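## Task

On the top of the two-door cabinet beside arm1, build a three-layer stack. Bottom: the short length of square-section timber. Middle: the long cardboard box. Top: the wooden block that has a single big hole. Each item must rest on one of its long faces, sit roughly centred over the item beneath it, and stay entirely within the cabinet top's outline, with no overhang past its edges. Every other object must finish resting directly on the furniture it started on. The attempt fails if any object that came from a furniture top ends up on the floor while no gripper holds it. It also fails if any object goes into or beneath a piece of furniture, even while a gripper holds it. The stack must stay up with no robot supporting it. At the end, open the grippers and move the arms away.

## Robot and tools

Robots: three identical i2rt Big YAM arms named arm1, arm2 and arm3. Each has six revolute joints, a two-finger gripper and a wrist camera. When joints 1 and 6 are zero and the hand is level and points ahead, the wrist camera rides on top of the hand and looks toward the fingertips. The hand can reach roughly 1.0 m from the joint-1 axis. Joints move at different speeds, so the hand may sweep a wide, curved path between postures. Two fixed room cameras, room_a and room_b, also watch the scene. A loose object may occasionally get a brief shove from outside.

Frame: one shared scene frame with its origin on the floor and +z up. The hand point is the midpoint between the fingertips. The hand's z axis runs along the fingers, and the fingers open and close along its y axis. Robot foot poses are never printed.

Tool execute_actions. Argument actions is a list holding either one action or nothing. An action is an object keyed by robot name (arm1, arm2, arm3). Each robot entry holds joints, an object of named absolute targets. These are not offsets, and there is one set per robot. The keys and ranges are:
- joint1_rad, -2.879 to 2.879. This is the base yaw. Positive is counter-clockwise seen from above; at 0 the arm extends the way its foot faces.
- joint2_rad, 0 to 3.141. This is the shoulder. At 0 the upper arm lies roughly level pointing backward; increasing it lifts the upper arm and then tips it forward.
- joint3_rad, 0 to 3.019. This is the elbow. At 0 it is fully folded; increasing it opens the elbow.
- joint4_rad, -1.692 to 1.57. This is the hand pitch; positive tilts the fingers up.
- joint5_rad, -1.57 to 1.57. This swings the hand sideways; positive is toward the arm's right.
- joint6_rad, -2.094 to 2.094. This is the hand roll; positive is clockwise viewed from behind the hand.
- gripper_m, 0 to 0.093 metres. This is the fingertip gap, and each finger pad can squeeze with about 50 to 62 N.
All joint angles are in radians. The tolerances for a joint counting as done are ±0.045, 0.14, 0.09, 0.055, 0.03 and 0.035 for joints 1 to 6, and ±0.003 for the gripper. All motions in an action start together but may finish at different times, and no action runs beyond 15 s. Example: {"arm1": {"joints": {"gripper_m": 0.05}}, "arm2": {"joints": {"joint1_rad": 0.3}}}. Argument cameras picks which images come back: all, null or omitted gives every camera, and [] gives none. An unknown key, an unknown camera name or an out-of-range value rejects the entire call, and nothing moves. An empty actions list only reports state and images. A joint or arm that an action leaves out may keep pushing toward an earlier target.

Tool wait: seconds, from 0 to 10. It commands nothing new and returns the same state and images as an empty action. Tool zoom_image: camera plus region [x0, y0, x1, y1] in pixels of that camera's most recent full image, with the origin at the top-left. The region may be at most 504x504 pixels. Tool finished_scene: scene, the number of the current scene. It is final and reports whether the goal was met, and the goal must still hold at that moment.

Results: joint_positions and joint torques are given per arm in joint order. Torques are the raw drive outputs, with a per-unit offset, scale and noise, and are nonzero even in free air. A pictures line lists the images in order. joint_status tells how each commanded motion ended:
- off_target: the joint stopped short and may still be pushing.
- contact_stop or time_out: the joint holds where it stopped. After time_out, a joint may keep a target within 0.375, 0.375, 0.113, 0.225, 0.075 and 0.3 rad of where it stands and keep pushing; on_its_own reports this. To relieve the push, command the reported position.
- not_followed: the self- and arm-collision check withheld that arm's joint targets. This goes with a "joint command not followed" line, often with a cause. The gripper part of the action still runs, and the withheld targets may be retried later.
- limit_stop_at_motor_heat: see motor heat below.
In on_its_own, "held at" means the target a joint now holds, not where the joint actually is. Once any result reports a stop, later motion, wait and finish calls in that same reply are skipped.

Cameras: the wrist cameras are fisheye and the room cameras are pinhole with radial distortion. Calibration matrices map scene coordinates to camera coordinates in metres. They may be off by a few degrees and millimetres, and wrist-camera poses also inherit errors from the joint readings.

Things to avoid:
- Arms pressing hard on each other. This ends the run, and nothing in the state reports arm-to-arm contact. The collision check can react late and ignores fingers, gripper housings and wrist cameras.
- Hard pushes. The arms do not stop on contact and keep pushing with force.
- Motor heat. Holding loads heats the motors: a MOTOR HOT warning appears from 85 °C, and at 100 °C that arm goes limp and falls, reported as an OVER-TEMPERATURE FAULT. Afterwards, resend the targets.
- Drops, slips, slams, or objects falling to the floor.
- Objects pushed into or under furniture.
- Small target changes. A joint holding a load sinks a little, and a tiny change may not move it.

Each tool is called by a JSON object that holds its "method" and its "body", one argument or row to a line.

## Session

I'll start by looking at the scene.

{"method": "execute_actions", "body": {
  "actions": []
}}

Scene clock: 0.00 s.
Joint torques (N m, as the arm reports them, + toward a larger angle): no reading
Motor temperatures (°C, as the motors report them): arm1=[28 31 30 27 31 31] | arm2=[30 30 28 28 29 30] | arm3=[29 27 27 27 30 31]
arm1.joint_positions: joint1_rad=-0.038 joint2_rad=+0.589 joint3_rad=+1.512 joint4_rad=-1.215 joint5_rad=+0.189 joint6_rad=-0.152 gripper_m=+0.094
arm1.joint_status: not commanded
arm1.hand: x=-0.6929 y=+0.8134 z=+1.4550 quat_wxyz=(-0.584, +0.367, -0.708, -0.155) (m; scene frame)
arm2.joint_positions: joint1_rad=-0.521 joint2_rad=+0.548 joint3_rad=+1.557 joint4_rad=-1.229 joint5_rad=+0.277 joint6_rad=-0.479 gripper_m=+0.095
arm2.joint_status: not commanded
arm2.hand: x=+0.3402 y=+0.0022 z=+1.5215 quat_wxyz=(-0.588, +0.161, -0.763, +0.214) (m; scene frame)
arm3.joint_positions: joint1_rad=+0.453 joint2_rad=+0.456 joint3_rad=+1.574 joint4_rad=-1.240 joint5_rad=-0.059 joint6_rad=+0.149 gripper_m=+0.094
arm3.joint_status: not commanded
arm3.hand: x=+0.7232 y=-0.5694 z=+1.4583 quat_wxyz=(-0.527, +0.356, -0.658, -0.403) (m; scene frame)
pictures: arm1_cam_wrist, arm2_cam_wrist, arm3_cam_wrist, room_a, room_b
Images, in order (width x height): arm1_cam_wrist 504x504, arm2_cam_wrist 504x504, arm3_cam_wrist 504x504, room_a 672x504, room_b 672x504.

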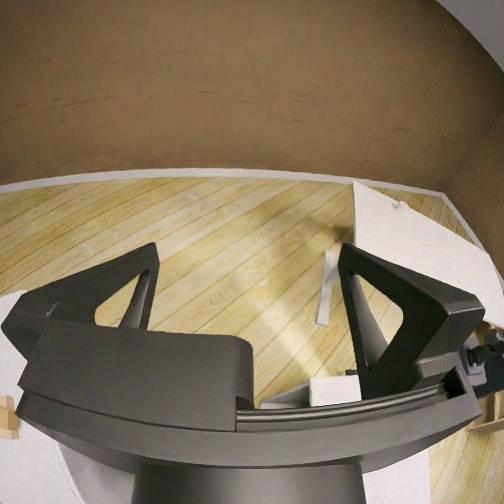

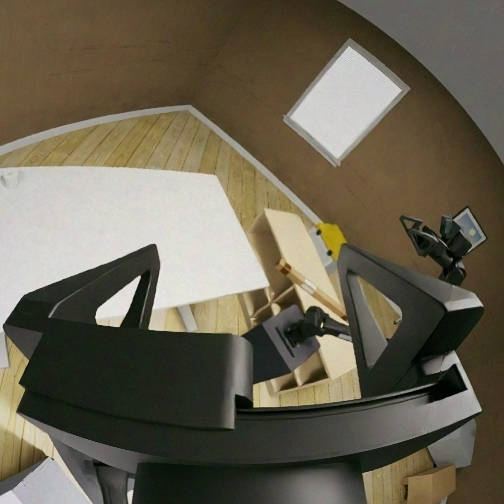

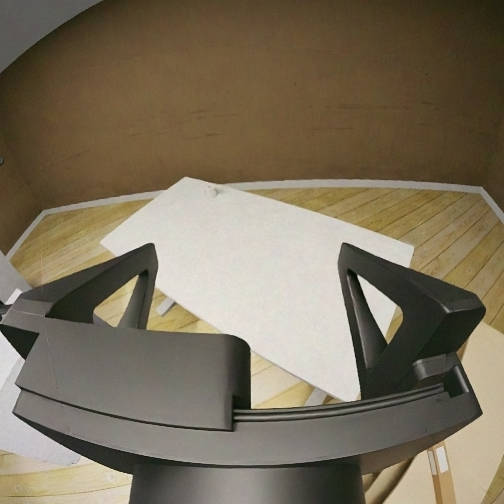

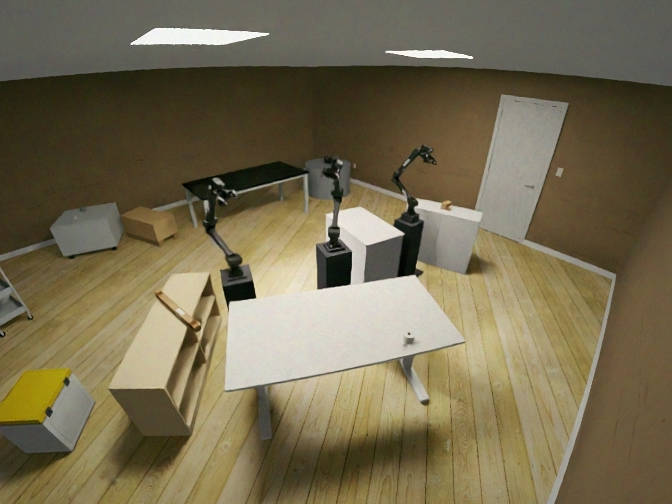

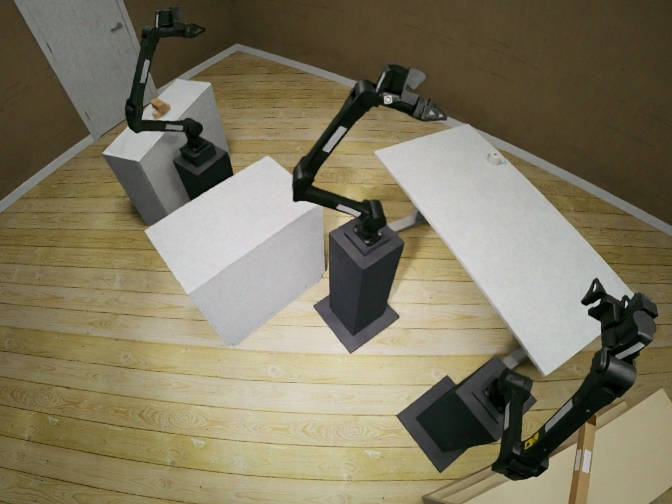

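{"method": "zoom_image", "body": {
  "camera": "room_a",
  "region": [300, 130, 500, 300]
}}

{"method": "zoom_image", "body": {
  "camera": "room_b",
  "region": [90, 50, 290, 230]
}}

{"method": "zoom_image", "body": {
  "camera": "room_a",
  "region": [100, 250, 300, 440]
}}

Region (300, 130, 500, 300) of room_a's 672x504 image, scaled by 2.520, with more detail than that image has; it fills the top 428 rows of this view, and the rest is white.

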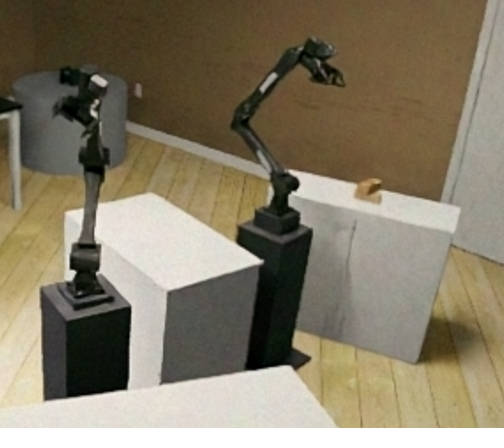

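Region (90, 50, 290, 230) of room_b's 672x504 image, scaled by 2.520, with more detail than that image has; it fills the top 454 rows of this view, and the rest is white.

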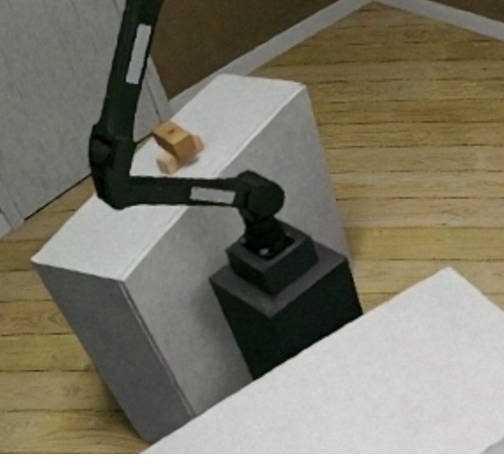

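Region (100, 250, 300, 440) of room_a's 672x504 image, scaled by 2.520, with more detail than that image has; it fills the top 479 rows of this view, and the rest is white.

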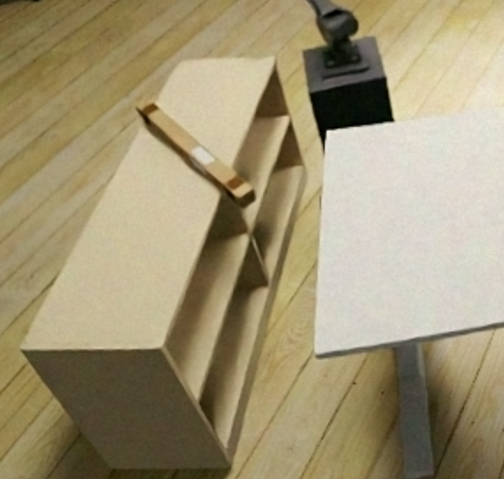

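{"method": "execute_actions", "body": {
  "actions": [
    {"arm1":{"joints":{"joint5_rad":0,"joint6_rad":0}},"arm2":{"joints":{"joint5_rad":0,"joint6_rad":0}},"arm3":{"joints":{"joint5_rad":0,"joint6_rad":0}}}
  ],
  "cameras": []
}}

{"method": "execute_actions", "body": {
  "actions": [
    {"arm1":{"joints":{"joint4_rad":-1.65}},"arm2":{"joints":{"joint3_rad":1.1}},"arm3":{"joints":{"joint2_rad":0.95}}}
  ],
  "cameras": []
}}

Scene clock: 27.77 s.
Joint torques (N m, as the arm reports them, + toward a larger angle): arm1=[ 0.48  2.56  9.13  1.9  -0.16  0.14] | arm2=[ 0.34  3.91  7.78  2.05 -0.28  0.14] | arm3=[ 0.05  7.37  6.55  2.25  0.1  -0.24]
Motor temperatures (°C, as the motors report them): arm1=[28 31 33 28 31 31] | arm2=[30 30 30 28 29 30] | arm3=[29 27 29 27 30 31]
arm1.joint_positions: joint1_rad=-0.038 joint2_rad=+0.589 joint3_rad=+1.512 joint4_rad=-1.215 joint5_rad=+0.003 joint6_rad=-0.014 gripper_m=+0.094
arm1.joint_status: all done
arm1.hand: x=-0.7169 y=+0.8346 z=+1.4537 quat_wxyz=(-0.541, +0.369, -0.709, -0.262) (m; scene frame)
arm2.joint_positions: joint1_rad=-0.521 joint2_rad=+0.548 joint3_rad=+1.557 joint4_rad=-1.229 joint5_rad=+0.003 joint6_rad=-0.008 gripper_m=+0.095
arm2.joint_status: all done
arm2.hand: x=+0.3398 y=+0.0490 z=+1.5194 quat_wxyz=(-0.620, +0.063, -0.781, -0.036) (m; scene frame)
arm3.joint_positions: joint1_rad=+0.453 joint2_rad=+0.456 joint3_rad=+1.574 joint4_rad=-1.240 joint5_rad=-0.003 joint6_rad=+0.016 gripper_m=+0.094
arm3.joint_status: all done
arm3.hand: x=+0.7320 y=-0.5736 z=+1.4582 quat_wxyz=(-0.564, +0.383, -0.643, -0.349) (m; scene frame)
pictures: none
No camera images: the call's "cameras" was empty. Leave "cameras" out to get every camera's image.

Scene clock: 29.23 s.
Joint torques (N m, as the arm reports them, + toward a larger angle): arm1=[ 0.48  2.82  8.89  1.15 -0.16  0.13] | arm2=[ 0.48  0.42  8.41  1.81 -0.27  0.14] | arm3=[ 0.22 -2.48 10.09  1.95  0.1  -0.24]
Motor temperatures (°C, as the motors report them): arm1=[28 31 33 28 31 32] | arm2=[30 30 30 28 29 30] | arm3=[29 27 29 27 30 31]
arm1.joint_positions: joint1_rad=-0.038 joint2_rad=+0.589 joint3_rad=+1.512 joint4_rad=-1.644 joint5_rad=+0.003 joint6_rad=-0.014 gripper_m=+0.094
arm1.joint_status: all done
arm1.hand: x=-0.7455 y=+0.7938 z=+1.3618 quat_wxyz=(-0.377, +0.418, -0.807, -0.180) (m; scene frame)
arm2.joint_positions: joint1_rad=-0.521 joint2_rad=+0.554 joint3_rad=+1.107 joint4_rad=-1.229 joint5_rad=+0.003 joint6_rad=-0.008 gripper_m=+0.095
arm2.joint_status: all done
arm2.hand: x=+0.4117 y=+0.0567 z=+1.2979 quat_wxyz=(-0.427, +0.071, -0.901, -0.022) (m; scene frame)
arm3.joint_positions: joint1_rad=+0.453 joint2_rad=+0.943 joint3_rad=+1.566 joint4_rad=-1.240 joint5_rad=-0.003 joint6_rad=+0.016 gripper_m=+0.094
arm3.joint_status: all done
arm3.hand: x=+0.8444 y=-0.3588 z=+1.3441 quat_wxyz=(-0.390, +0.454, -0.763, -0.242) (m; scene frame)
pictures: none
No camera images: the call's "cameras" was empty. Leave "cameras" out to get every camera's image.

{"method": "execute_actions", "body": {
  "actions": [
    {"arm1":{"joints":{"joint1_rad":1.488,"joint2_rad":1.705,"joint3_rad":1.735,"joint4_rad":-1.60}},"arm3":{"joints":{"joint1_rad":-1.586,"joint2_rad":1.877,"joint3_rad":1.635,"joint4_rad":-1.328}}}
  ]
}}

Scene clock: 99.90 s.
Joint torques (N m, as the arm reports them, + toward a larger angle): arm1=[ -0.67 -19.06  11.85  -0.24  -0.01   0.1 ] | arm2=[ 0.5   0.39  8.47  1.9  -0.3   0.11] | arm3=[  1.   -20.68   9.22  -0.61  -0.03  -0.19]
Motor temperatures (°C, as the motors report them): arm1=[28 31 34 28 31 32] | arm2=[30 30 32 28 29 30] | arm3=[29 27 32 27 30 31]
arm1.joint_positions: joint1_rad=+1.494 joint2_rad=+1.706 joint3_rad=+1.708 joint4_rad=-1.593 joint5_rad=-0.002 joint6_rad=-0.011 gripper_m=+0.094
arm1.joint_status: all done
arm1.hand: x=-1.2406 y=+0.9879 z=+1.0658 quat_wxyz=(+0.001, +0.946, -0.325, +0.017) (m; scene frame)
arm2.joint_positions: joint1_rad=-0.521 joint2_rad=+0.554 joint3_rad=+1.107 joint4_rad=-1.229 joint5_rad=+0.003 joint6_rad=-0.008 gripper_m=+0.095
arm2.joint_status: not commanded
arm2.hand: x=+0.4117 y=+0.0567 z=+1.2979 quat_wxyz=(-0.427, +0.071, -0.901, -0.022) (m; scene frame)
arm3.joint_positions: joint1_rad=-1.594 joint2_rad=+1.891 joint3_rad=+1.620 joint4_rad=-1.316 joint5_rad=+0.002 joint6_rad=+0.013 gripper_m=+0.094
arm3.joint_status: all done
arm3.hand: x=+1.0018 y=-1.1485 z=+0.9067 quat_wxyz=(+0.008, -0.467, -0.884, -0.003) (m; scene frame)
pictures: arm1_cam_wrist, arm2_cam_wrist, arm3_cam_wrist, room_a, room_b
camera_calibration (this result's frames):
arm1_cam_wrist: T_world_to_cam=[[0.597831, 0.801426, 0.017735, -0.072221], [0.629973, -0.483385, 0.607843, 0.617889], [0.495714, -0.352215, -0.793859, 1.93193], [0, 0, 0, 1]] pos_world=[-1.30376, 1.03701, 1.15938]
arm2_cam_wrist: T_world_to_cam=[[0.156618, -0.987398, 0.0226938, -0.035663], [-0.950882, -0.156958, -0.266809, 0.755466], [0.267009, 0.0202081, -0.963482, 1.26451], [0, 0, 0, 1]] pos_world=[0.386309, 0.0578097, 1.42071]
arm3_cam_wrist: T_world_to_cam=[[-0.821238, -0.570575, 0.00354184, 0.164879], [-0.454412, 0.657771, 0.600706, 0.667258], [-0.345077, 0.491713, -0.799462, 1.76158], [0, 0, 0, 1]] pos_world=[1.0465, -1.21102, 1.00691]
Images, in order (width x height): arm1_cam_wrist 504x504, arm2_cam_wrist 504x504, arm3_cam_wrist 504x504, room_a 672x504, room_b 672x504.

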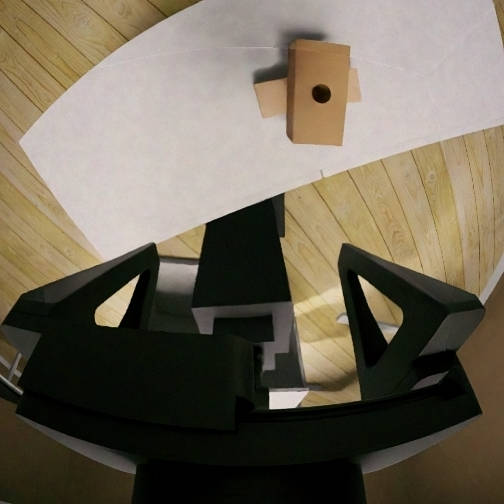

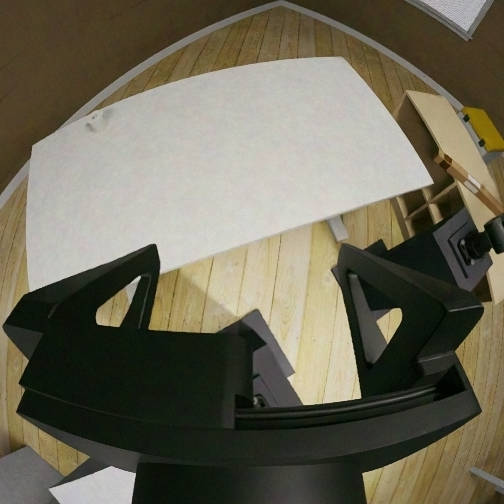

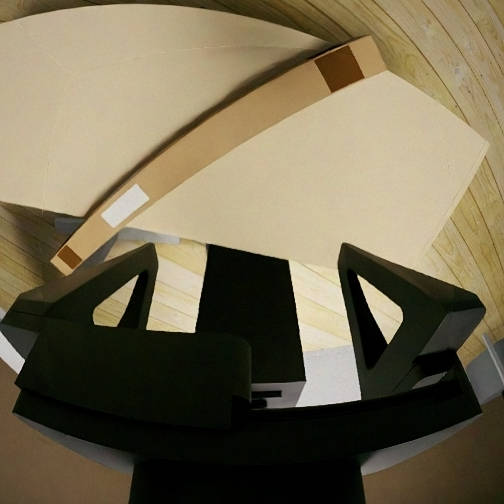

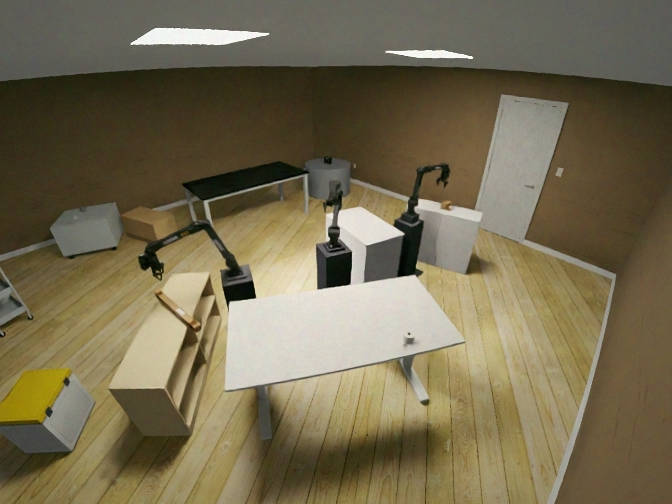

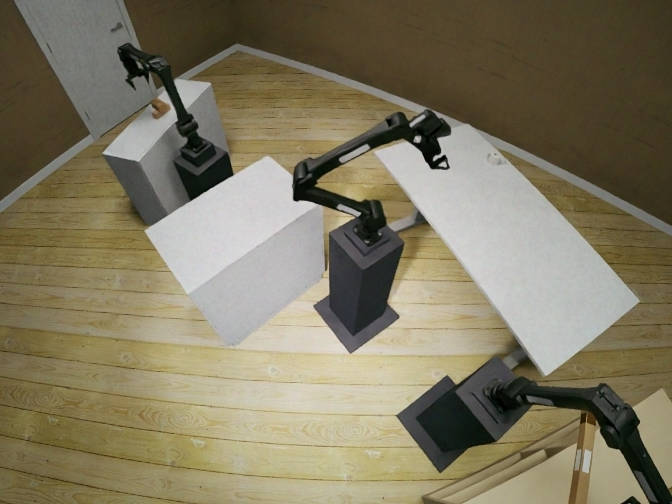

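{"method": "zoom_image", "body": {
  "camera": "arm1_cam_wrist",
  "region": [220, 0, 420, 200]
}}

{"method": "zoom_image", "body": {
  "camera": "arm3_cam_wrist",
  "region": [30, 20, 410, 290]
}}

Region (220, 0, 420, 200) of arm1_cam_wrist's 504x504 image, scaled by 2.520, with more detail than that image has.

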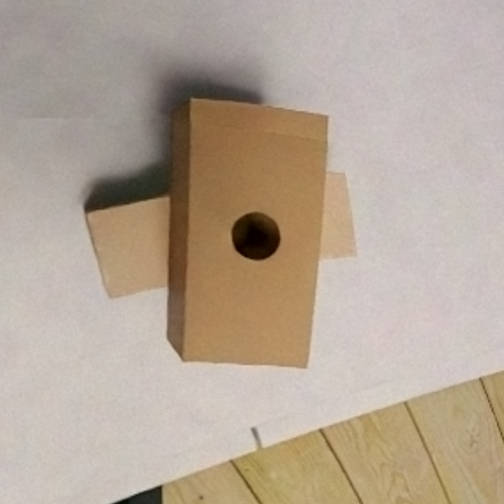

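Region (30, 20, 410, 290) of arm3_cam_wrist's 504x504 image, scaled by 1.326, with more detail than that image has; it fills the top 358 rows of this view, and the rest is white.

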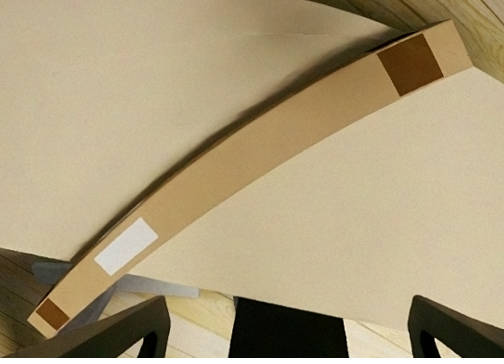

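{"method": "zoom_image", "body": {
  "camera": "room_a",
  "region": [390, 150, 500, 280]
}}

{"method": "zoom_image", "body": {
  "camera": "room_b",
  "region": [90, 30, 250, 190]
}}

{"method": "zoom_image", "body": {
  "camera": "room_a",
  "region": [110, 210, 260, 350]
}}

Region (390, 150, 500, 280) of room_a's 672x504 image, scaled by 3.877, with more detail than that image has; it fills the left 426 columns of this view, and the rest is white.

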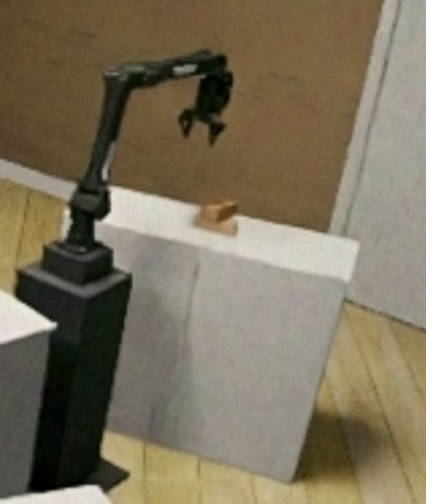

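Region (90, 30, 250, 190) of room_b's 672x504 image, scaled by 3.150, with more detail than that image has.

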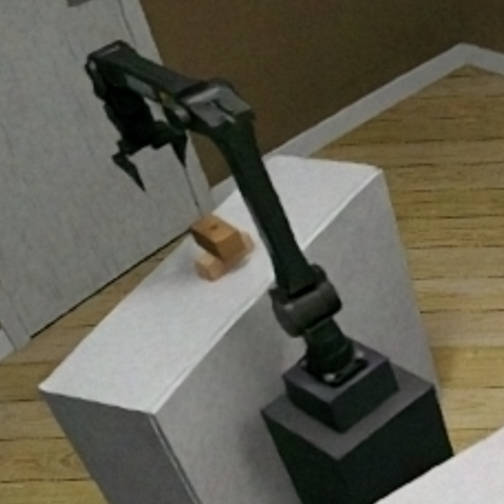

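Region (110, 210, 260, 350) of room_a's 672x504 image, scaled by 3.360, with more detail than that image has; it fills the top 470 rows of this view, and the rest is white.

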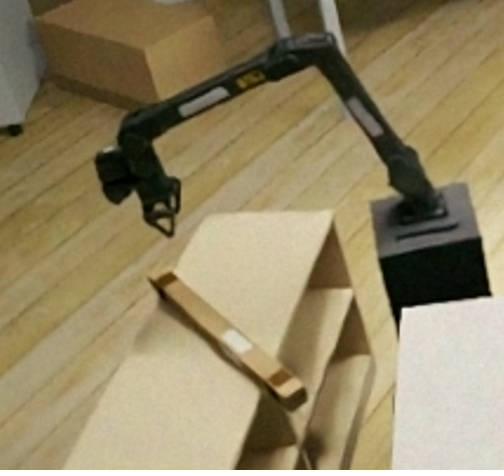

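{"method": "execute_actions", "body": {
  "actions": [
    {"arm1":{"joints":{"joint1_rad":1.342,"joint2_rad":1.942,"joint3_rad":1.765,"joint4_rad":-1.372,"joint6_rad":-0.19}},"arm3":{"joints":{"joint1_rad":-1.395,"joint2_rad":1.952,"joint3_rad":1.385,"joint4_rad":-0.985,"joint6_rad":1.203}}}
  ],
  "cameras": ["arm1_cam_wrist","arm3_cam_wrist"]
}}

Scene clock: 202.93 s.
Joint torques (N m, as the arm reports them, + toward a larger angle): arm1=[  0.54 -23.44  11.18   0.38  -0.1   -0.14] | arm2=[ 0.48  0.37  8.46  1.85 -0.25  0.12] | arm3=[  0.3  -19.19   7.75   0.6    0.13   0.08]
Motor temperatures (°C, as the motors report them): arm1=[28 34 38 28 31 32] | arm2=[30 30 33 28 29 30] | arm3=[29 31 33 27 30 31]
arm1.joint_positions: joint1_rad=+1.337 joint2_rad=+1.950 joint3_rad=+1.742 joint4_rad=-1.380 joint5_rad=+0.001 joint6_rad=-0.176 gripper_m=+0.094
arm1.joint_status: all done
arm1.hand: x=-1.2357 y=+1.1048 z=+0.9472 quat_wxyz=(+0.000, +0.947, -0.321, +0.015) (m; scene frame)
arm2.joint_positions: joint1_rad=-0.521 joint2_rad=+0.554 joint3_rad=+1.107 joint4_rad=-1.229 joint5_rad=+0.003 joint6_rad=-0.008 gripper_m=+0.095
arm2.joint_status: not commanded
arm2.hand: x=+0.4117 y=+0.0567 z=+1.2979 quat_wxyz=(-0.427, +0.071, -0.901, -0.022) (m; scene frame)
arm3.joint_positions: joint1_rad=-1.397 joint2_rad=+1.956 joint3_rad=+1.374 joint4_rad=-0.998 joint5_rad=-0.001 joint6_rad=+1.186 gripper_m=+0.094
arm3.joint_status: all done
arm3.hand: x=+1.0686 y=-1.0573 z=+0.7861 quat_wxyz=(+0.005, -0.827, -0.562, +0.000) (m; scene frame)
pictures: arm1_cam_wrist, arm3_cam_wrist
camera_calibration (this result's frames):
arm1_cam_wrist: T_world_to_cam=[[0.590794, 0.806635, 0.0173988, -0.180901], [0.636401, -0.479151, 0.60449, 0.749827], [0.495939, -0.346057, -0.796423, 1.87232], [0, 0, 0, 1]] pos_world=[-1.29887, 1.15313, 1.04104]
arm3_cam_wrist: T_world_to_cam=[[-0.932767, 0.360326, 0.0105621, 1.37003], [0.296407, 0.749969, 0.591346, 0.0125623], [0.205156, 0.554718, -0.806349, 1.12739], [0, 0, 0, 1]] pos_world=[1.0429, -1.12846, 0.887171]
Images, in order (width x height): arm1_cam_wrist 504x504, arm3_cam_wrist 504x504.

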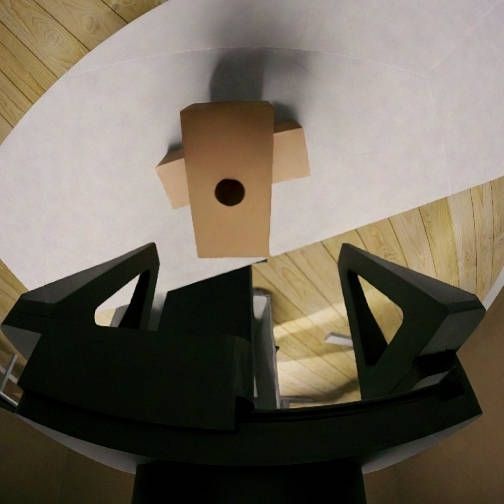

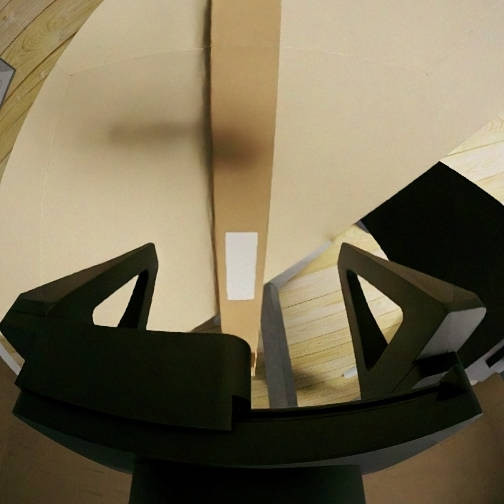

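{"method": "execute_actions", "body": {
  "actions": [
    {"arm1":{"joints":{"joint1_rad":1.354,"joint2_rad":2.024,"joint3_rad":1.592,"joint4_rad":-1.108,"joint6_rad":-0.165}},"arm3":{"joints":{"joint1_rad":-1.393,"joint2_rad":2.066,"joint3_rad":1.352,"joint4_rad":-0.827,"joint6_rad":1.203}}}
  ],
  "cameras": ["arm1_cam_wrist","arm3_cam_wrist"]
}}

Scene clock: 231.63 s.
Joint torques (N m, as the arm reports them, + toward a larger angle): arm1=[  0.87 -24.21   9.73   0.45  -0.06   0.11] | arm2=[ 0.79  0.21  8.42  1.85 -0.24  0.14] | arm3=[  0.47 -19.34   6.67   0.7    0.12   0.09]
Motor temperatures (°C, as the motors report them): arm1=[28 35 38 28 31 32] | arm2=[30 30 33 28 29 30] | arm3=[29 31 33 27 30 31]
arm1.joint_positions: joint1_rad=+1.346 joint2_rad=+2.039 joint3_rad=+1.577 joint4_rad=-1.117 joint5_rad=+0.000 joint6_rad=-0.176 gripper_m=+0.094
arm1.joint_status: all done
arm1.hand: x=-1.2366 y=+1.0999 z=+0.8361 quat_wxyz=(-0.001, +0.949, -0.316, +0.011) (m; scene frame)
arm2.joint_positions: joint1_rad=-0.521 joint2_rad=+0.554 joint3_rad=+1.107 joint4_rad=-1.229 joint5_rad=+0.003 joint6_rad=-0.008 gripper_m=+0.095
arm2.joint_status: not commanded
arm2.hand: x=+0.4117 y=+0.0567 z=+1.2979 quat_wxyz=(-0.427, +0.071, -0.901, -0.022) (m; scene frame)
arm3.joint_positions: joint1_rad=-1.397 joint2_rad=+2.066 joint3_rad=+1.346 joint4_rad=-0.839 joint5_rad=-0.001 joint6_rad=+1.187 gripper_m=+0.094
arm3.joint_status: all done
arm3.hand: x=+1.0742 y=-1.0625 z=+0.7199 quat_wxyz=(-0.006, -0.827, -0.562, -0.002) (m; scene frame)
pictures: arm1_cam_wrist, arm3_cam_wrist
camera_calibration (this result's frames):
arm1_cam_wrist: T_world_to_cam=[[0.583744, 0.811744, 0.0177301, -0.189108], [0.6444, -0.476467, 0.598104, 0.827568], [0.493955, -0.337715, -0.801222, 1.77505], [0, 0, 0, 1]] pos_world=[-1.29969, 1.14728, 0.930588]
arm3_cam_wrist: T_world_to_cam=[[-0.932637, 0.3607, -0.00917789, 1.39231], [0.287605, 0.758518, 0.584751, 0.0772999], [0.217881, 0.54272, -0.811161, 1.05285], [0, 0, 0, 1]] pos_world=[1.0469, -1.13224, 0.821607]
Images, in order (width x height): arm1_cam_wrist 504x504, arm3_cam_wrist 504x504.

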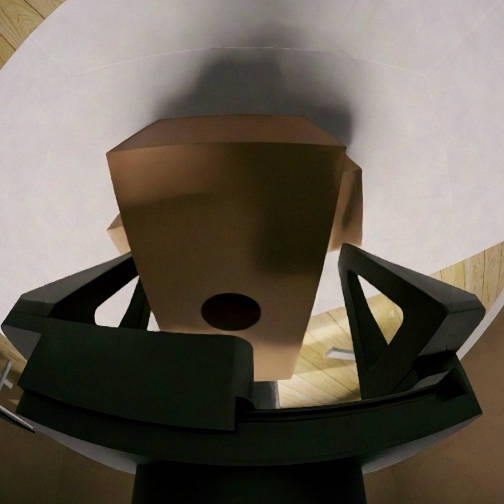

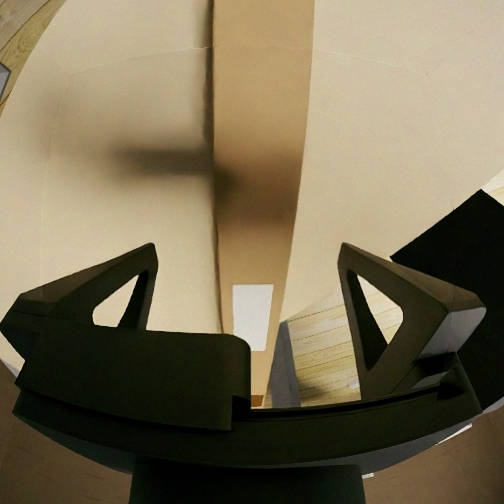

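{"method": "execute_actions", "body": {
  "actions": [
    {"arm1":{"joints":{"joint1_rad":1.366,"gripper_m":0.075}},"arm3":{"joints":{"joint2_rad":2.19,"joint3_rad":1.335,"joint4_rad":-0.698}}}
  ],
  "cameras": ["arm1_cam_wrist","arm3_cam_wrist","room_a"]
}}

Scene clock: 241.07 s.
Joint torques (N m, as the arm reports them, + toward a larger angle): arm1=[  0.76 -24.25   9.73   0.47  -0.06   0.11] | arm2=[ 0.3   0.59  8.47  1.82 -0.26  0.16] | arm3=[  0.54 -19.17   5.84   0.63   0.09   0.05]
Motor temperatures (°C, as the motors report them): arm1=[28 35 37 28 31 32] | arm2=[30 30 33 28 29 30] | arm3=[29 31 32 27 30 31]
arm1.joint_positions: joint1_rad=+1.358 joint2_rad=+2.039 joint3_rad=+1.577 joint4_rad=-1.117 joint5_rad=+0.000 joint6_rad=-0.176 gripper_m=+0.075
arm1.joint_status: all done
arm1.hand: x=-1.2417 y=+1.0951 z=+0.8360 quat_wxyz=(-0.001, +0.950, -0.311, +0.011) (m; scene frame)
arm2.joint_positions: joint1_rad=-0.521 joint2_rad=+0.554 joint3_rad=+1.107 joint4_rad=-1.229 joint5_rad=+0.003 joint6_rad=-0.008 gripper_m=+0.095
arm2.joint_status: not commanded
arm2.hand: x=+0.4117 y=+0.0567 z=+1.2979 quat_wxyz=(-0.427, +0.071, -0.901, -0.022) (m; scene frame)
arm3.joint_positions: joint1_rad=-1.397 joint2_rad=+2.191 joint3_rad=+1.327 joint4_rad=-0.709 joint5_rad=-0.001 joint6_rad=+1.187 gripper_m=+0.094
arm3.joint_status: all done
arm3.hand: x=+1.0692 y=-1.0578 z=+0.6490 quat_wxyz=(+0.002, -0.827, -0.562, +0.000) (m; scene frame)
pictures: arm1_cam_wrist, arm3_cam_wrist, room_a
camera_calibration (this result's frames):
arm1_cam_wrist: T_world_to_cam=[[0.574105, 0.818593, 0.0175789, -0.201565], [0.649981, -0.468698, 0.598203, 0.826957], [0.497924, -0.332006, -0.801152, 1.77449], [0, 0, 0, 1]] pos_world=[-1.30535, 1.14173, 0.93049]
arm3_cam_wrist: T_world_to_cam=[[-0.932527, 0.361075, 0.00421942, 1.37691], [0.29405, 0.75254, 0.589253, 0.10046], [0.209589, 0.550735, -0.807938, 1.00906], [0, 0, 0, 1]] pos_world=[1.04298, -1.12849, 0.750248]
Images, in order (width x height): arm1_cam_wrist 504x504, arm3_cam_wrist 504x504, room_a 672x504.

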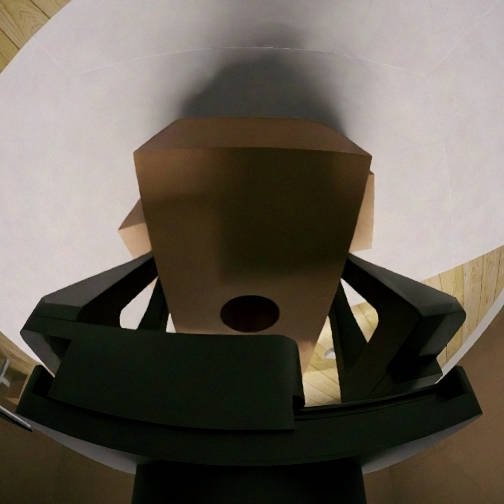

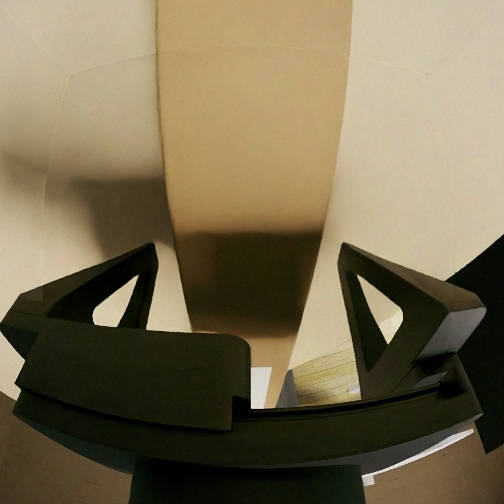

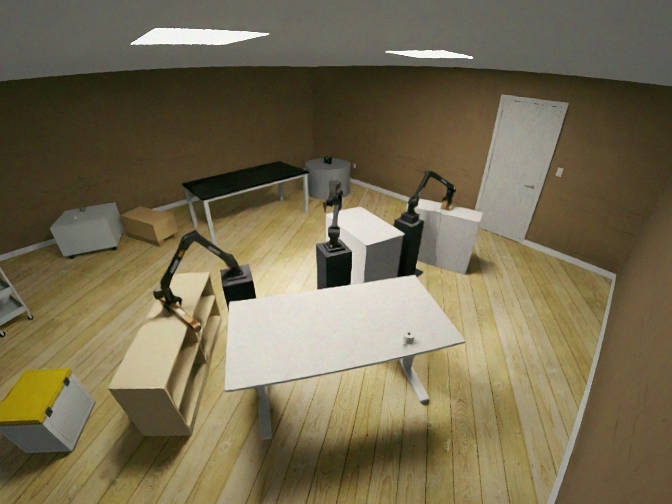

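{"method": "execute_actions", "body": {
  "actions": [
    {"arm1":{"joints":{"gripper_m":0.05}},"arm3":{"joints":{"gripper_m":0.04}}}
  ],
  "cameras": []
}}

Scene clock: 245.23 s.
Joint torques (N m, as the arm reports them, + toward a larger angle): arm1=[  0.86 -24.24   9.73   0.42  -0.06   0.11] | arm2=[ 0.12  0.55  8.41  1.82 -0.22  0.13] | arm3=[  0.99 -19.09   5.83   0.51   0.12   0.04]
Motor temperatures (°C, as the motors report them): arm1=[28 35 37 28 31 32] | arm2=[30 30 33 28 29 30] | arm3=[29 31 32 27 30 31]
arm1.joint_positions: joint1_rad=+1.358 joint2_rad=+2.039 joint3_rad=+1.577 joint4_rad=-1.116 joint5_rad=-0.001 joint6_rad=-0.176 gripper_m=+0.060
arm1.joint_status: gripper_m off_target (ended at +0.060, target +0.050)
arm1.hand: x=-1.2419 y=+1.0952 z=+0.8360 quat_wxyz=(-0.001, +0.950, -0.311, +0.011) (m; scene frame)
arm2.joint_positions: joint1_rad=-0.521 joint2_rad=+0.554 joint3_rad=+1.107 joint4_rad=-1.229 joint5_rad=+0.003 joint6_rad=-0.008 gripper_m=+0.095
arm2.joint_status: not commanded
arm2.hand: x=+0.4117 y=+0.0567 z=+1.2979 quat_wxyz=(-0.427, +0.071, -0.901, -0.022) (m; scene frame)
arm3.joint_positions: joint1_rad=-1.397 joint2_rad=+2.191 joint3_rad=+1.327 joint4_rad=-0.709 joint5_rad=-0.001 joint6_rad=+1.189 gripper_m=+0.049
arm3.joint_status: gripper_m off_target (ended at +0.049, target +0.040)
arm3.hand: x=+1.0692 y=-1.0579 z=+0.6490 quat_wxyz=(+0.001, -0.828, -0.561, +0.000) (m; scene frame)
pictures: none
No camera images: the call's "cameras" was empty. Leave "cameras" out to get every camera's image.

{"method": "execute_actions", "body": {
  "actions": [
    {"arm1":{"joints":{"joint2_rad":1.96,"joint3_rad":1.667,"joint4_rad":-1.252}},"arm3":{"joints":{"joint2_rad":1.85,"joint3_rad":1.51,"joint4_rad":-1.22}}}
  ],
  "cameras": ["arm1_cam_wrist","arm3_cam_wrist","room_a"]
}}

Scene clock: 287.10 s.
Joint torques (N m, as the arm reports them, + toward a larger angle): arm1=[  0.85 -24.64  12.98  -0.33  -0.06   0.11] | arm2=[ 0.55  0.13  8.4   2.01 -0.26  0.14] | arm3=[ -0.17 -18.12   8.14  -0.48   0.15   0.04]
Motor temperatures (°C, as the motors report them): arm1=[28 36 37 28 31 32] | arm2=[30 30 33 28 29 30] | arm3=[29 31 32 27 30 31]
arm1.joint_positions: joint1_rad=+1.358 joint2_rad=+1.982 joint3_rad=+1.620 joint4_rad=-1.244 joint5_rad=-0.001 joint6_rad=-0.176 gripper_m=+0.060
arm1.joint_status: all done
arm1.hand: x=-1.2362 y=+1.0884 z=+0.8838 quat_wxyz=(+0.006, +0.950, -0.311, +0.023) (m; scene frame)
arm2.joint_positions: joint1_rad=-0.521 joint2_rad=+0.554 joint3_rad=+1.107 joint4_rad=-1.229 joint5_rad=+0.003 joint6_rad=-0.008 gripper_m=+0.095
arm2.joint_status: not commanded
arm2.hand: x=+0.4117 y=+0.0567 z=+1.2979 quat_wxyz=(-0.427, +0.071, -0.901, -0.022) (m; scene frame)
arm3.joint_positions: joint1_rad=-1.397 joint2_rad=+1.848 joint3_rad=+1.507 joint4_rad=-1.208 joint5_rad=-0.001 joint6_rad=+1.189 gripper_m=+0.049
arm3.joint_status: all done
arm3.hand: x=+1.0773 y=-1.0657 z=+0.8887 quat_wxyz=(-0.010, -0.828, -0.561, -0.003) (m; scene frame)
pictures: arm1_cam_wrist, arm3_cam_wrist, room_a
camera_calibration (this result's frames):
arm1_cam_wrist: T_world_to_cam=[[0.574121, 0.818685, 0.0118407, -0.19507], [0.638432, -0.456675, 0.619558, 0.745404], [0.51263, -0.348142, -0.784861, 1.82914], [0, 0, 0, 1]] pos_world=[-1.30157, 1.13691, 0.976109]
arm3_cam_wrist: T_world_to_cam=[[-0.931858, 0.3624, -0.0175055, 1.40625], [0.285338, 0.761799, 0.581589, -0.0111551], [0.224103, 0.536963, -0.813295, 1.17983], [0, 0, 0, 1]] pos_world=[1.0492, -1.13465, 0.990657]
Images, in order (width x height): arm1_cam_wrist 504x504, arm3_cam_wrist 504x504, room_a 672x504.

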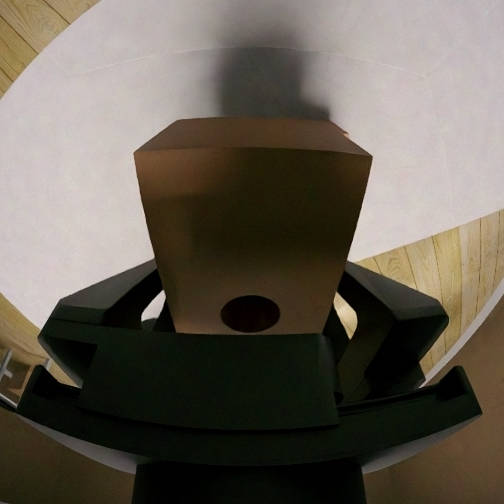

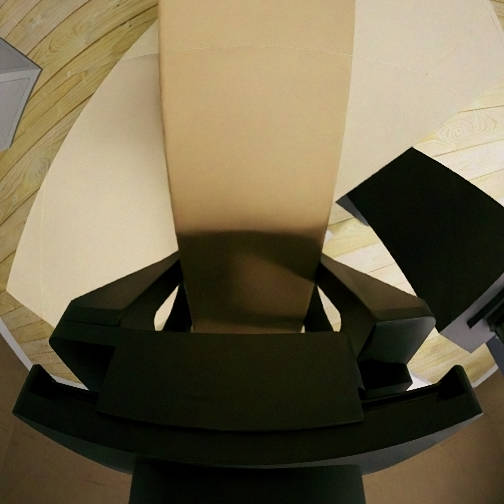

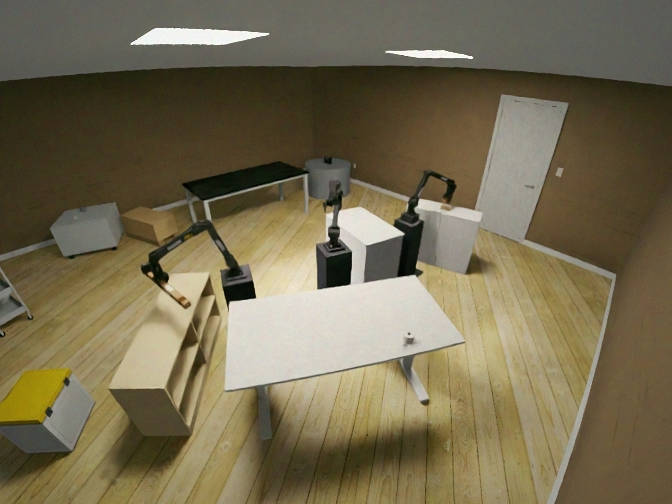

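{"method": "execute_actions", "body": {
  "actions": [
    {"arm1":{"joints":{"joint1_rad":2.065,"joint2_rad":1.825,"joint3_rad":1.375,"joint4_rad":-1.085,"joint6_rad":0.155}},"arm3":{"joints":{"joint1_rad":0.705,"joint2_rad":2.09,"joint3_rad":1.94,"joint4_rad":-1.41,"joint6_rad":2.0}}}
  ]
}}

Scene clock: 317.43 s.
Joint torques (N m, as the arm reports them, + toward a larger angle): arm1=[  0.45 -21.9    9.31   0.24  -0.03   0.13] | arm2=[ 0.52  0.23  8.42  1.96 -0.27  0.15] | arm3=[  0.17 -24.6    9.29  -0.57   0.11   0.07]
Motor temperatures (°C, as the motors report them): arm1=[28 36 40 28 31 32] | arm2=[30 30 34 28 29 30] | arm3=[29 31 33 27 30 31]
arm1.joint_positions: joint1_rad=+2.065 joint2_rad=+1.845 joint3_rad=+1.364 joint4_rad=-1.089 joint5_rad=-0.001 joint6_rad=+0.141 gripper_m=+0.060
arm1.joint_status: all done
arm1.hand: x=-1.3589 y=+0.7198 z=+0.8663 quat_wxyz=(-0.001, +0.993, -0.121, +0.007) (m; scene frame)
arm2.joint_positions: joint1_rad=-0.521 joint2_rad=+0.554 joint3_rad=+1.107 joint4_rad=-1.229 joint5_rad=+0.003 joint6_rad=-0.008 gripper_m=+0.095
arm2.joint_status: not commanded
arm2.hand: x=+0.4117 y=+0.0567 z=+1.2979 quat_wxyz=(-0.427, +0.071, -0.901, -0.022) (m; scene frame)
arm3.joint_positions: joint1_rad=+0.706 joint2_rad=+2.107 joint3_rad=+1.926 joint4_rad=-1.398 joint5_rad=-0.001 joint6_rad=+1.983 gripper_m=+0.049
arm3.joint_status: all done
arm3.hand: x=+0.8220 y=-0.0518 z=+0.8934 quat_wxyz=(+0.000, -0.315, -0.949, +0.004) (m; scene frame)
pictures: arm1_cam_wrist, arm2_cam_wrist, arm3_cam_wrist, room_a, room_b
camera_calibration (this result's frames):
arm1_cam_wrist: T_world_to_cam=[[0.220358, 0.975333, 0.0129282, -0.417087], [0.783531, -0.184887, 0.593208, 0.690543], [0.580966, -0.120589, -0.804945, 1.69642], [0, 0, 0, 1]] pos_world=[-1.43472, 0.73904, 0.961283]
arm2_cam_wrist: T_world_to_cam=[[0.156618, -0.987398, 0.0226938, -0.035663], [-0.950882, -0.156958, -0.266809, 0.755466], [0.267009, 0.0202081, -0.963482, 1.26451], [0, 0, 0, 1]] pos_world=[0.386309, 0.0578097, 1.42071]
arm3_cam_wrist: T_world_to_cam=[[-0.591784, -0.806032, 0.0101855, 0.436265], [-0.64988, 0.484537, 0.58556, 0.0374764], [-0.476916, 0.339905, -0.810565, 1.26003], [0, 0, 0, 1]] pos_world=[0.883455, -0.0948045, 0.994944]
Images, in order (width x height): arm1_cam_wrist 504x504, arm2_cam_wrist 504x504, arm3_cam_wrist 504x504, room_a 672x504, room_b 672x504.

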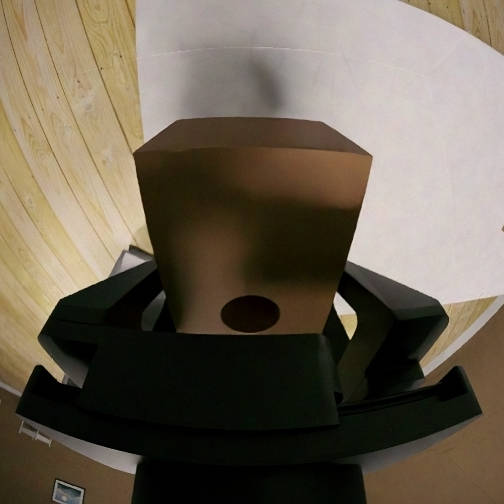

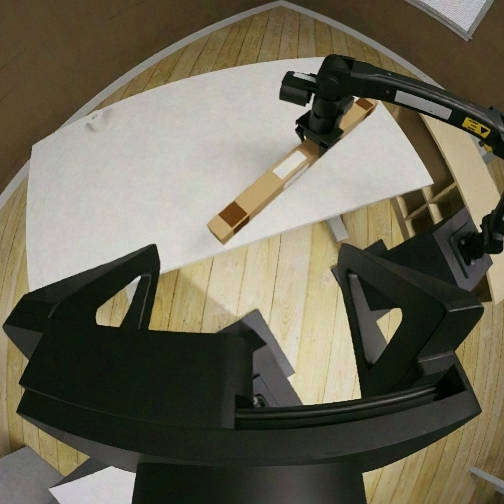

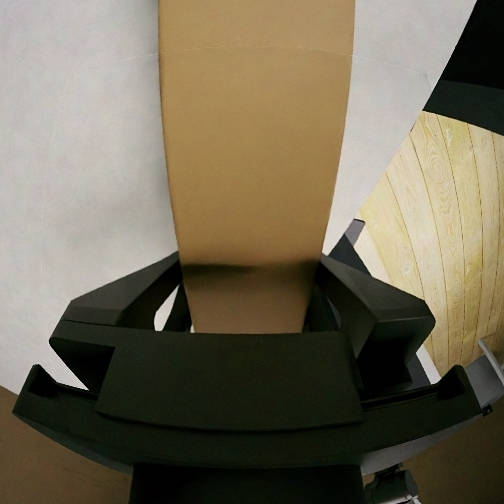

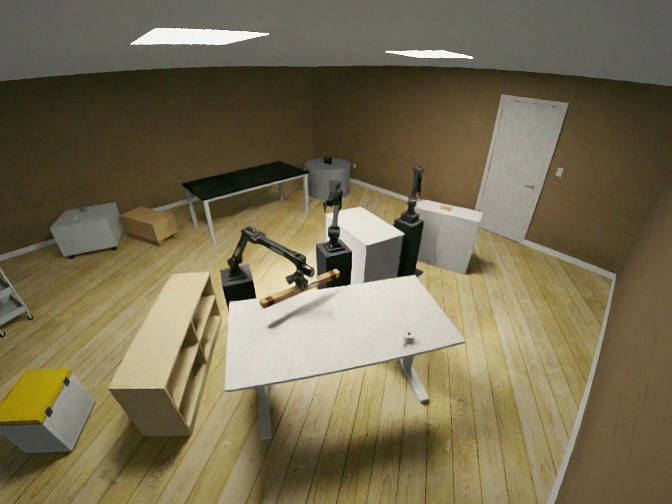

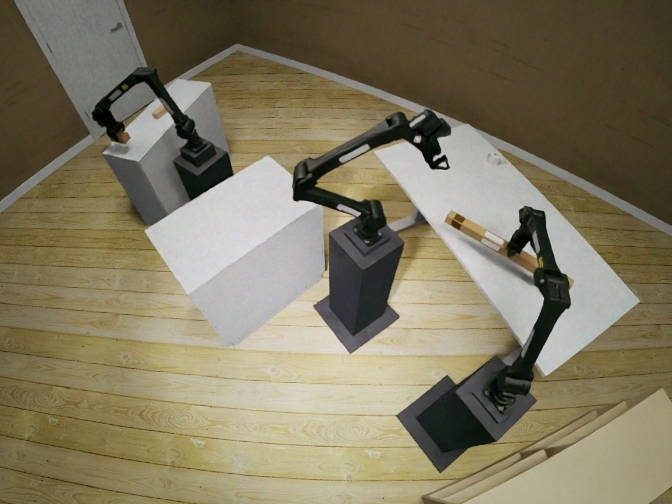

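{"method": "execute_actions", "body": {
  "actions": [
    {"arm1":{"joints":{"joint2_rad":1.932,"joint3_rad":1.31,"joint4_rad":-0.92}},"arm2":{"joints":{"joint1_rad":-0.76,"joint2_rad":1.48,"joint3_rad":1.185,"joint4_rad":-1.26,"joint6_rad":0.55}},"arm3":{"joints":{"joint2_rad":2.205,"joint3_rad":1.768,"joint4_rad":-1.11}}}
  ]
}}

Scene clock: 354.10 s.
Joint torques (N m, as the arm reports them, + toward a larger angle): arm1=[  0.43 -22.52   8.42   0.46  -0.03   0.12] | arm2=[  0.08 -11.33  10.8   -0.21  -0.14   0.14] | arm3=[  0.15 -22.38   8.3    0.42   0.18   0.06]
Motor temperatures (°C, as the motors report them): arm1=[28 36 38 28 31 32] | arm2=[30 30 34 28 29 30] | arm3=[29 33 34 27 30 31]
arm1.joint_positions: joint1_rad=+2.065 joint2_rad=+1.956 joint3_rad=+1.297 joint4_rad=-0.930 joint5_rad=-0.001 joint6_rad=+0.143 gripper_m=+0.060
arm1.joint_status: all done
arm1.hand: x=-1.3535 y=+0.7194 z=+0.7882 quat_wxyz=(-0.001, +0.992, -0.122, +0.017) (m; scene frame)
arm2.joint_positions: joint1_rad=-0.755 joint2_rad=+1.476 joint3_rad=+1.153 joint4_rad=-1.244 joint5_rad=+0.001 joint6_rad=+0.542 gripper_m=+0.095
arm2.joint_status: all done
arm2.hand: x=+0.5744 y=-0.0203 z=+1.0099 quat_wxyz=(+0.000, -0.310, -0.951, +0.009) (m; scene frame)
arm3.joint_positions: joint1_rad=+0.706 joint2_rad=+2.202 joint3_rad=+1.756 joint4_rad=-1.122 joint5_rad=-0.003 joint6_rad=+1.984 gripper_m=+0.049
arm3.joint_status: all done
arm3.hand: x=+0.8214 y=-0.0534 z=+0.7721 quat_wxyz=(+0.002, -0.315, -0.949, -0.001) (m; scene frame)
pictures: arm1_cam_wrist, arm2_cam_wrist, arm3_cam_wrist, room_a, room_b
camera_calibration (this result's frames):
arm1_cam_wrist: T_world_to_cam=[[0.221635, 0.975015, 0.014944, -0.416491], [0.771629, -0.184731, 0.608657, 0.704189], [0.59621, -0.123369, -0.793293, 1.6439], [0, 0, 0, 1]] pos_world=[-1.43118, 0.738976, 0.881711]
arm2_cam_wrist: T_world_to_cam=[[-0.583084, -0.812348, 0.0101797, 0.310453], [-0.662672, 0.482824, 0.572492, -0.178884], [-0.469978, 0.327065, -0.819847, 1.22958], [0, 0, 0, 1]] pos_world=[0.640352, -0.0635856, 1.10731]
arm3_cam_wrist: T_world_to_cam=[[-0.592409, -0.805637, 0.000268617, 0.444037], [-0.650162, 0.478281, 0.590369, 0.104983], [-0.475752, 0.349566, -0.807133, 1.15888], [0, 0, 0, 1]] pos_world=[0.882648, -0.0975836, 0.873274]
Images, in order (width x height): arm1_cam_wrist 504x504, arm2_cam_wrist 504x504, arm3_cam_wrist 504x504, room_a 672x504, room_b 672x504.

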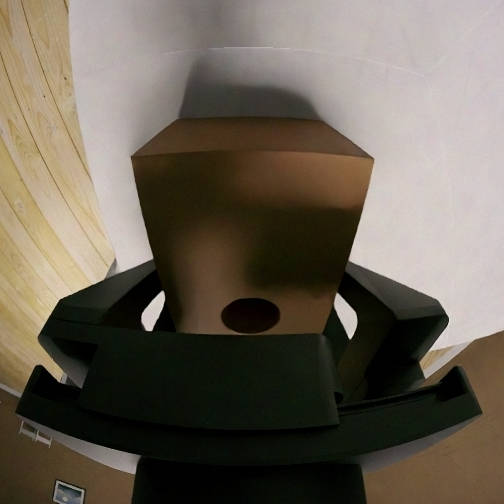

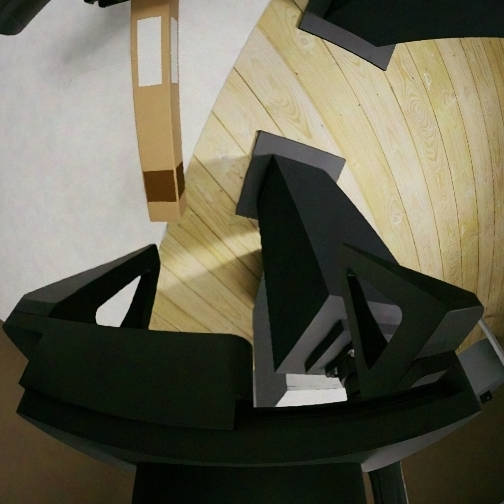

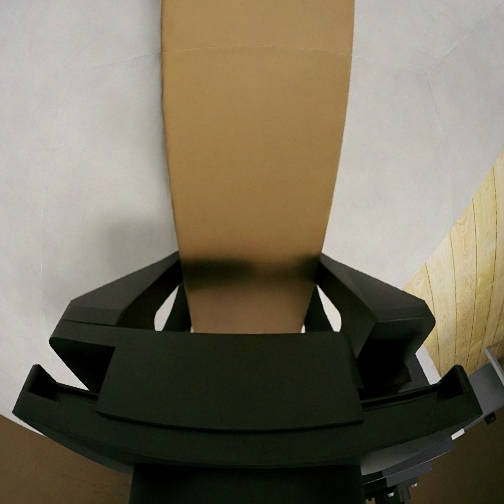

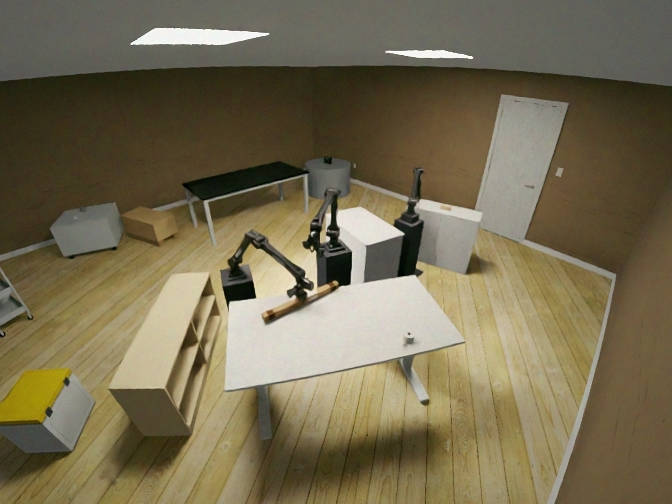

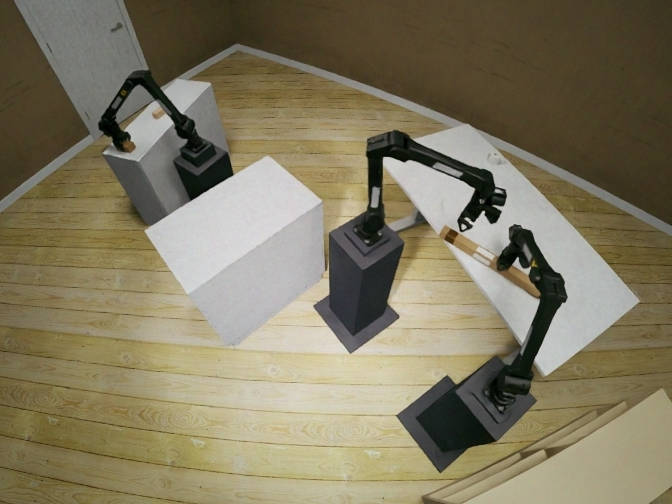

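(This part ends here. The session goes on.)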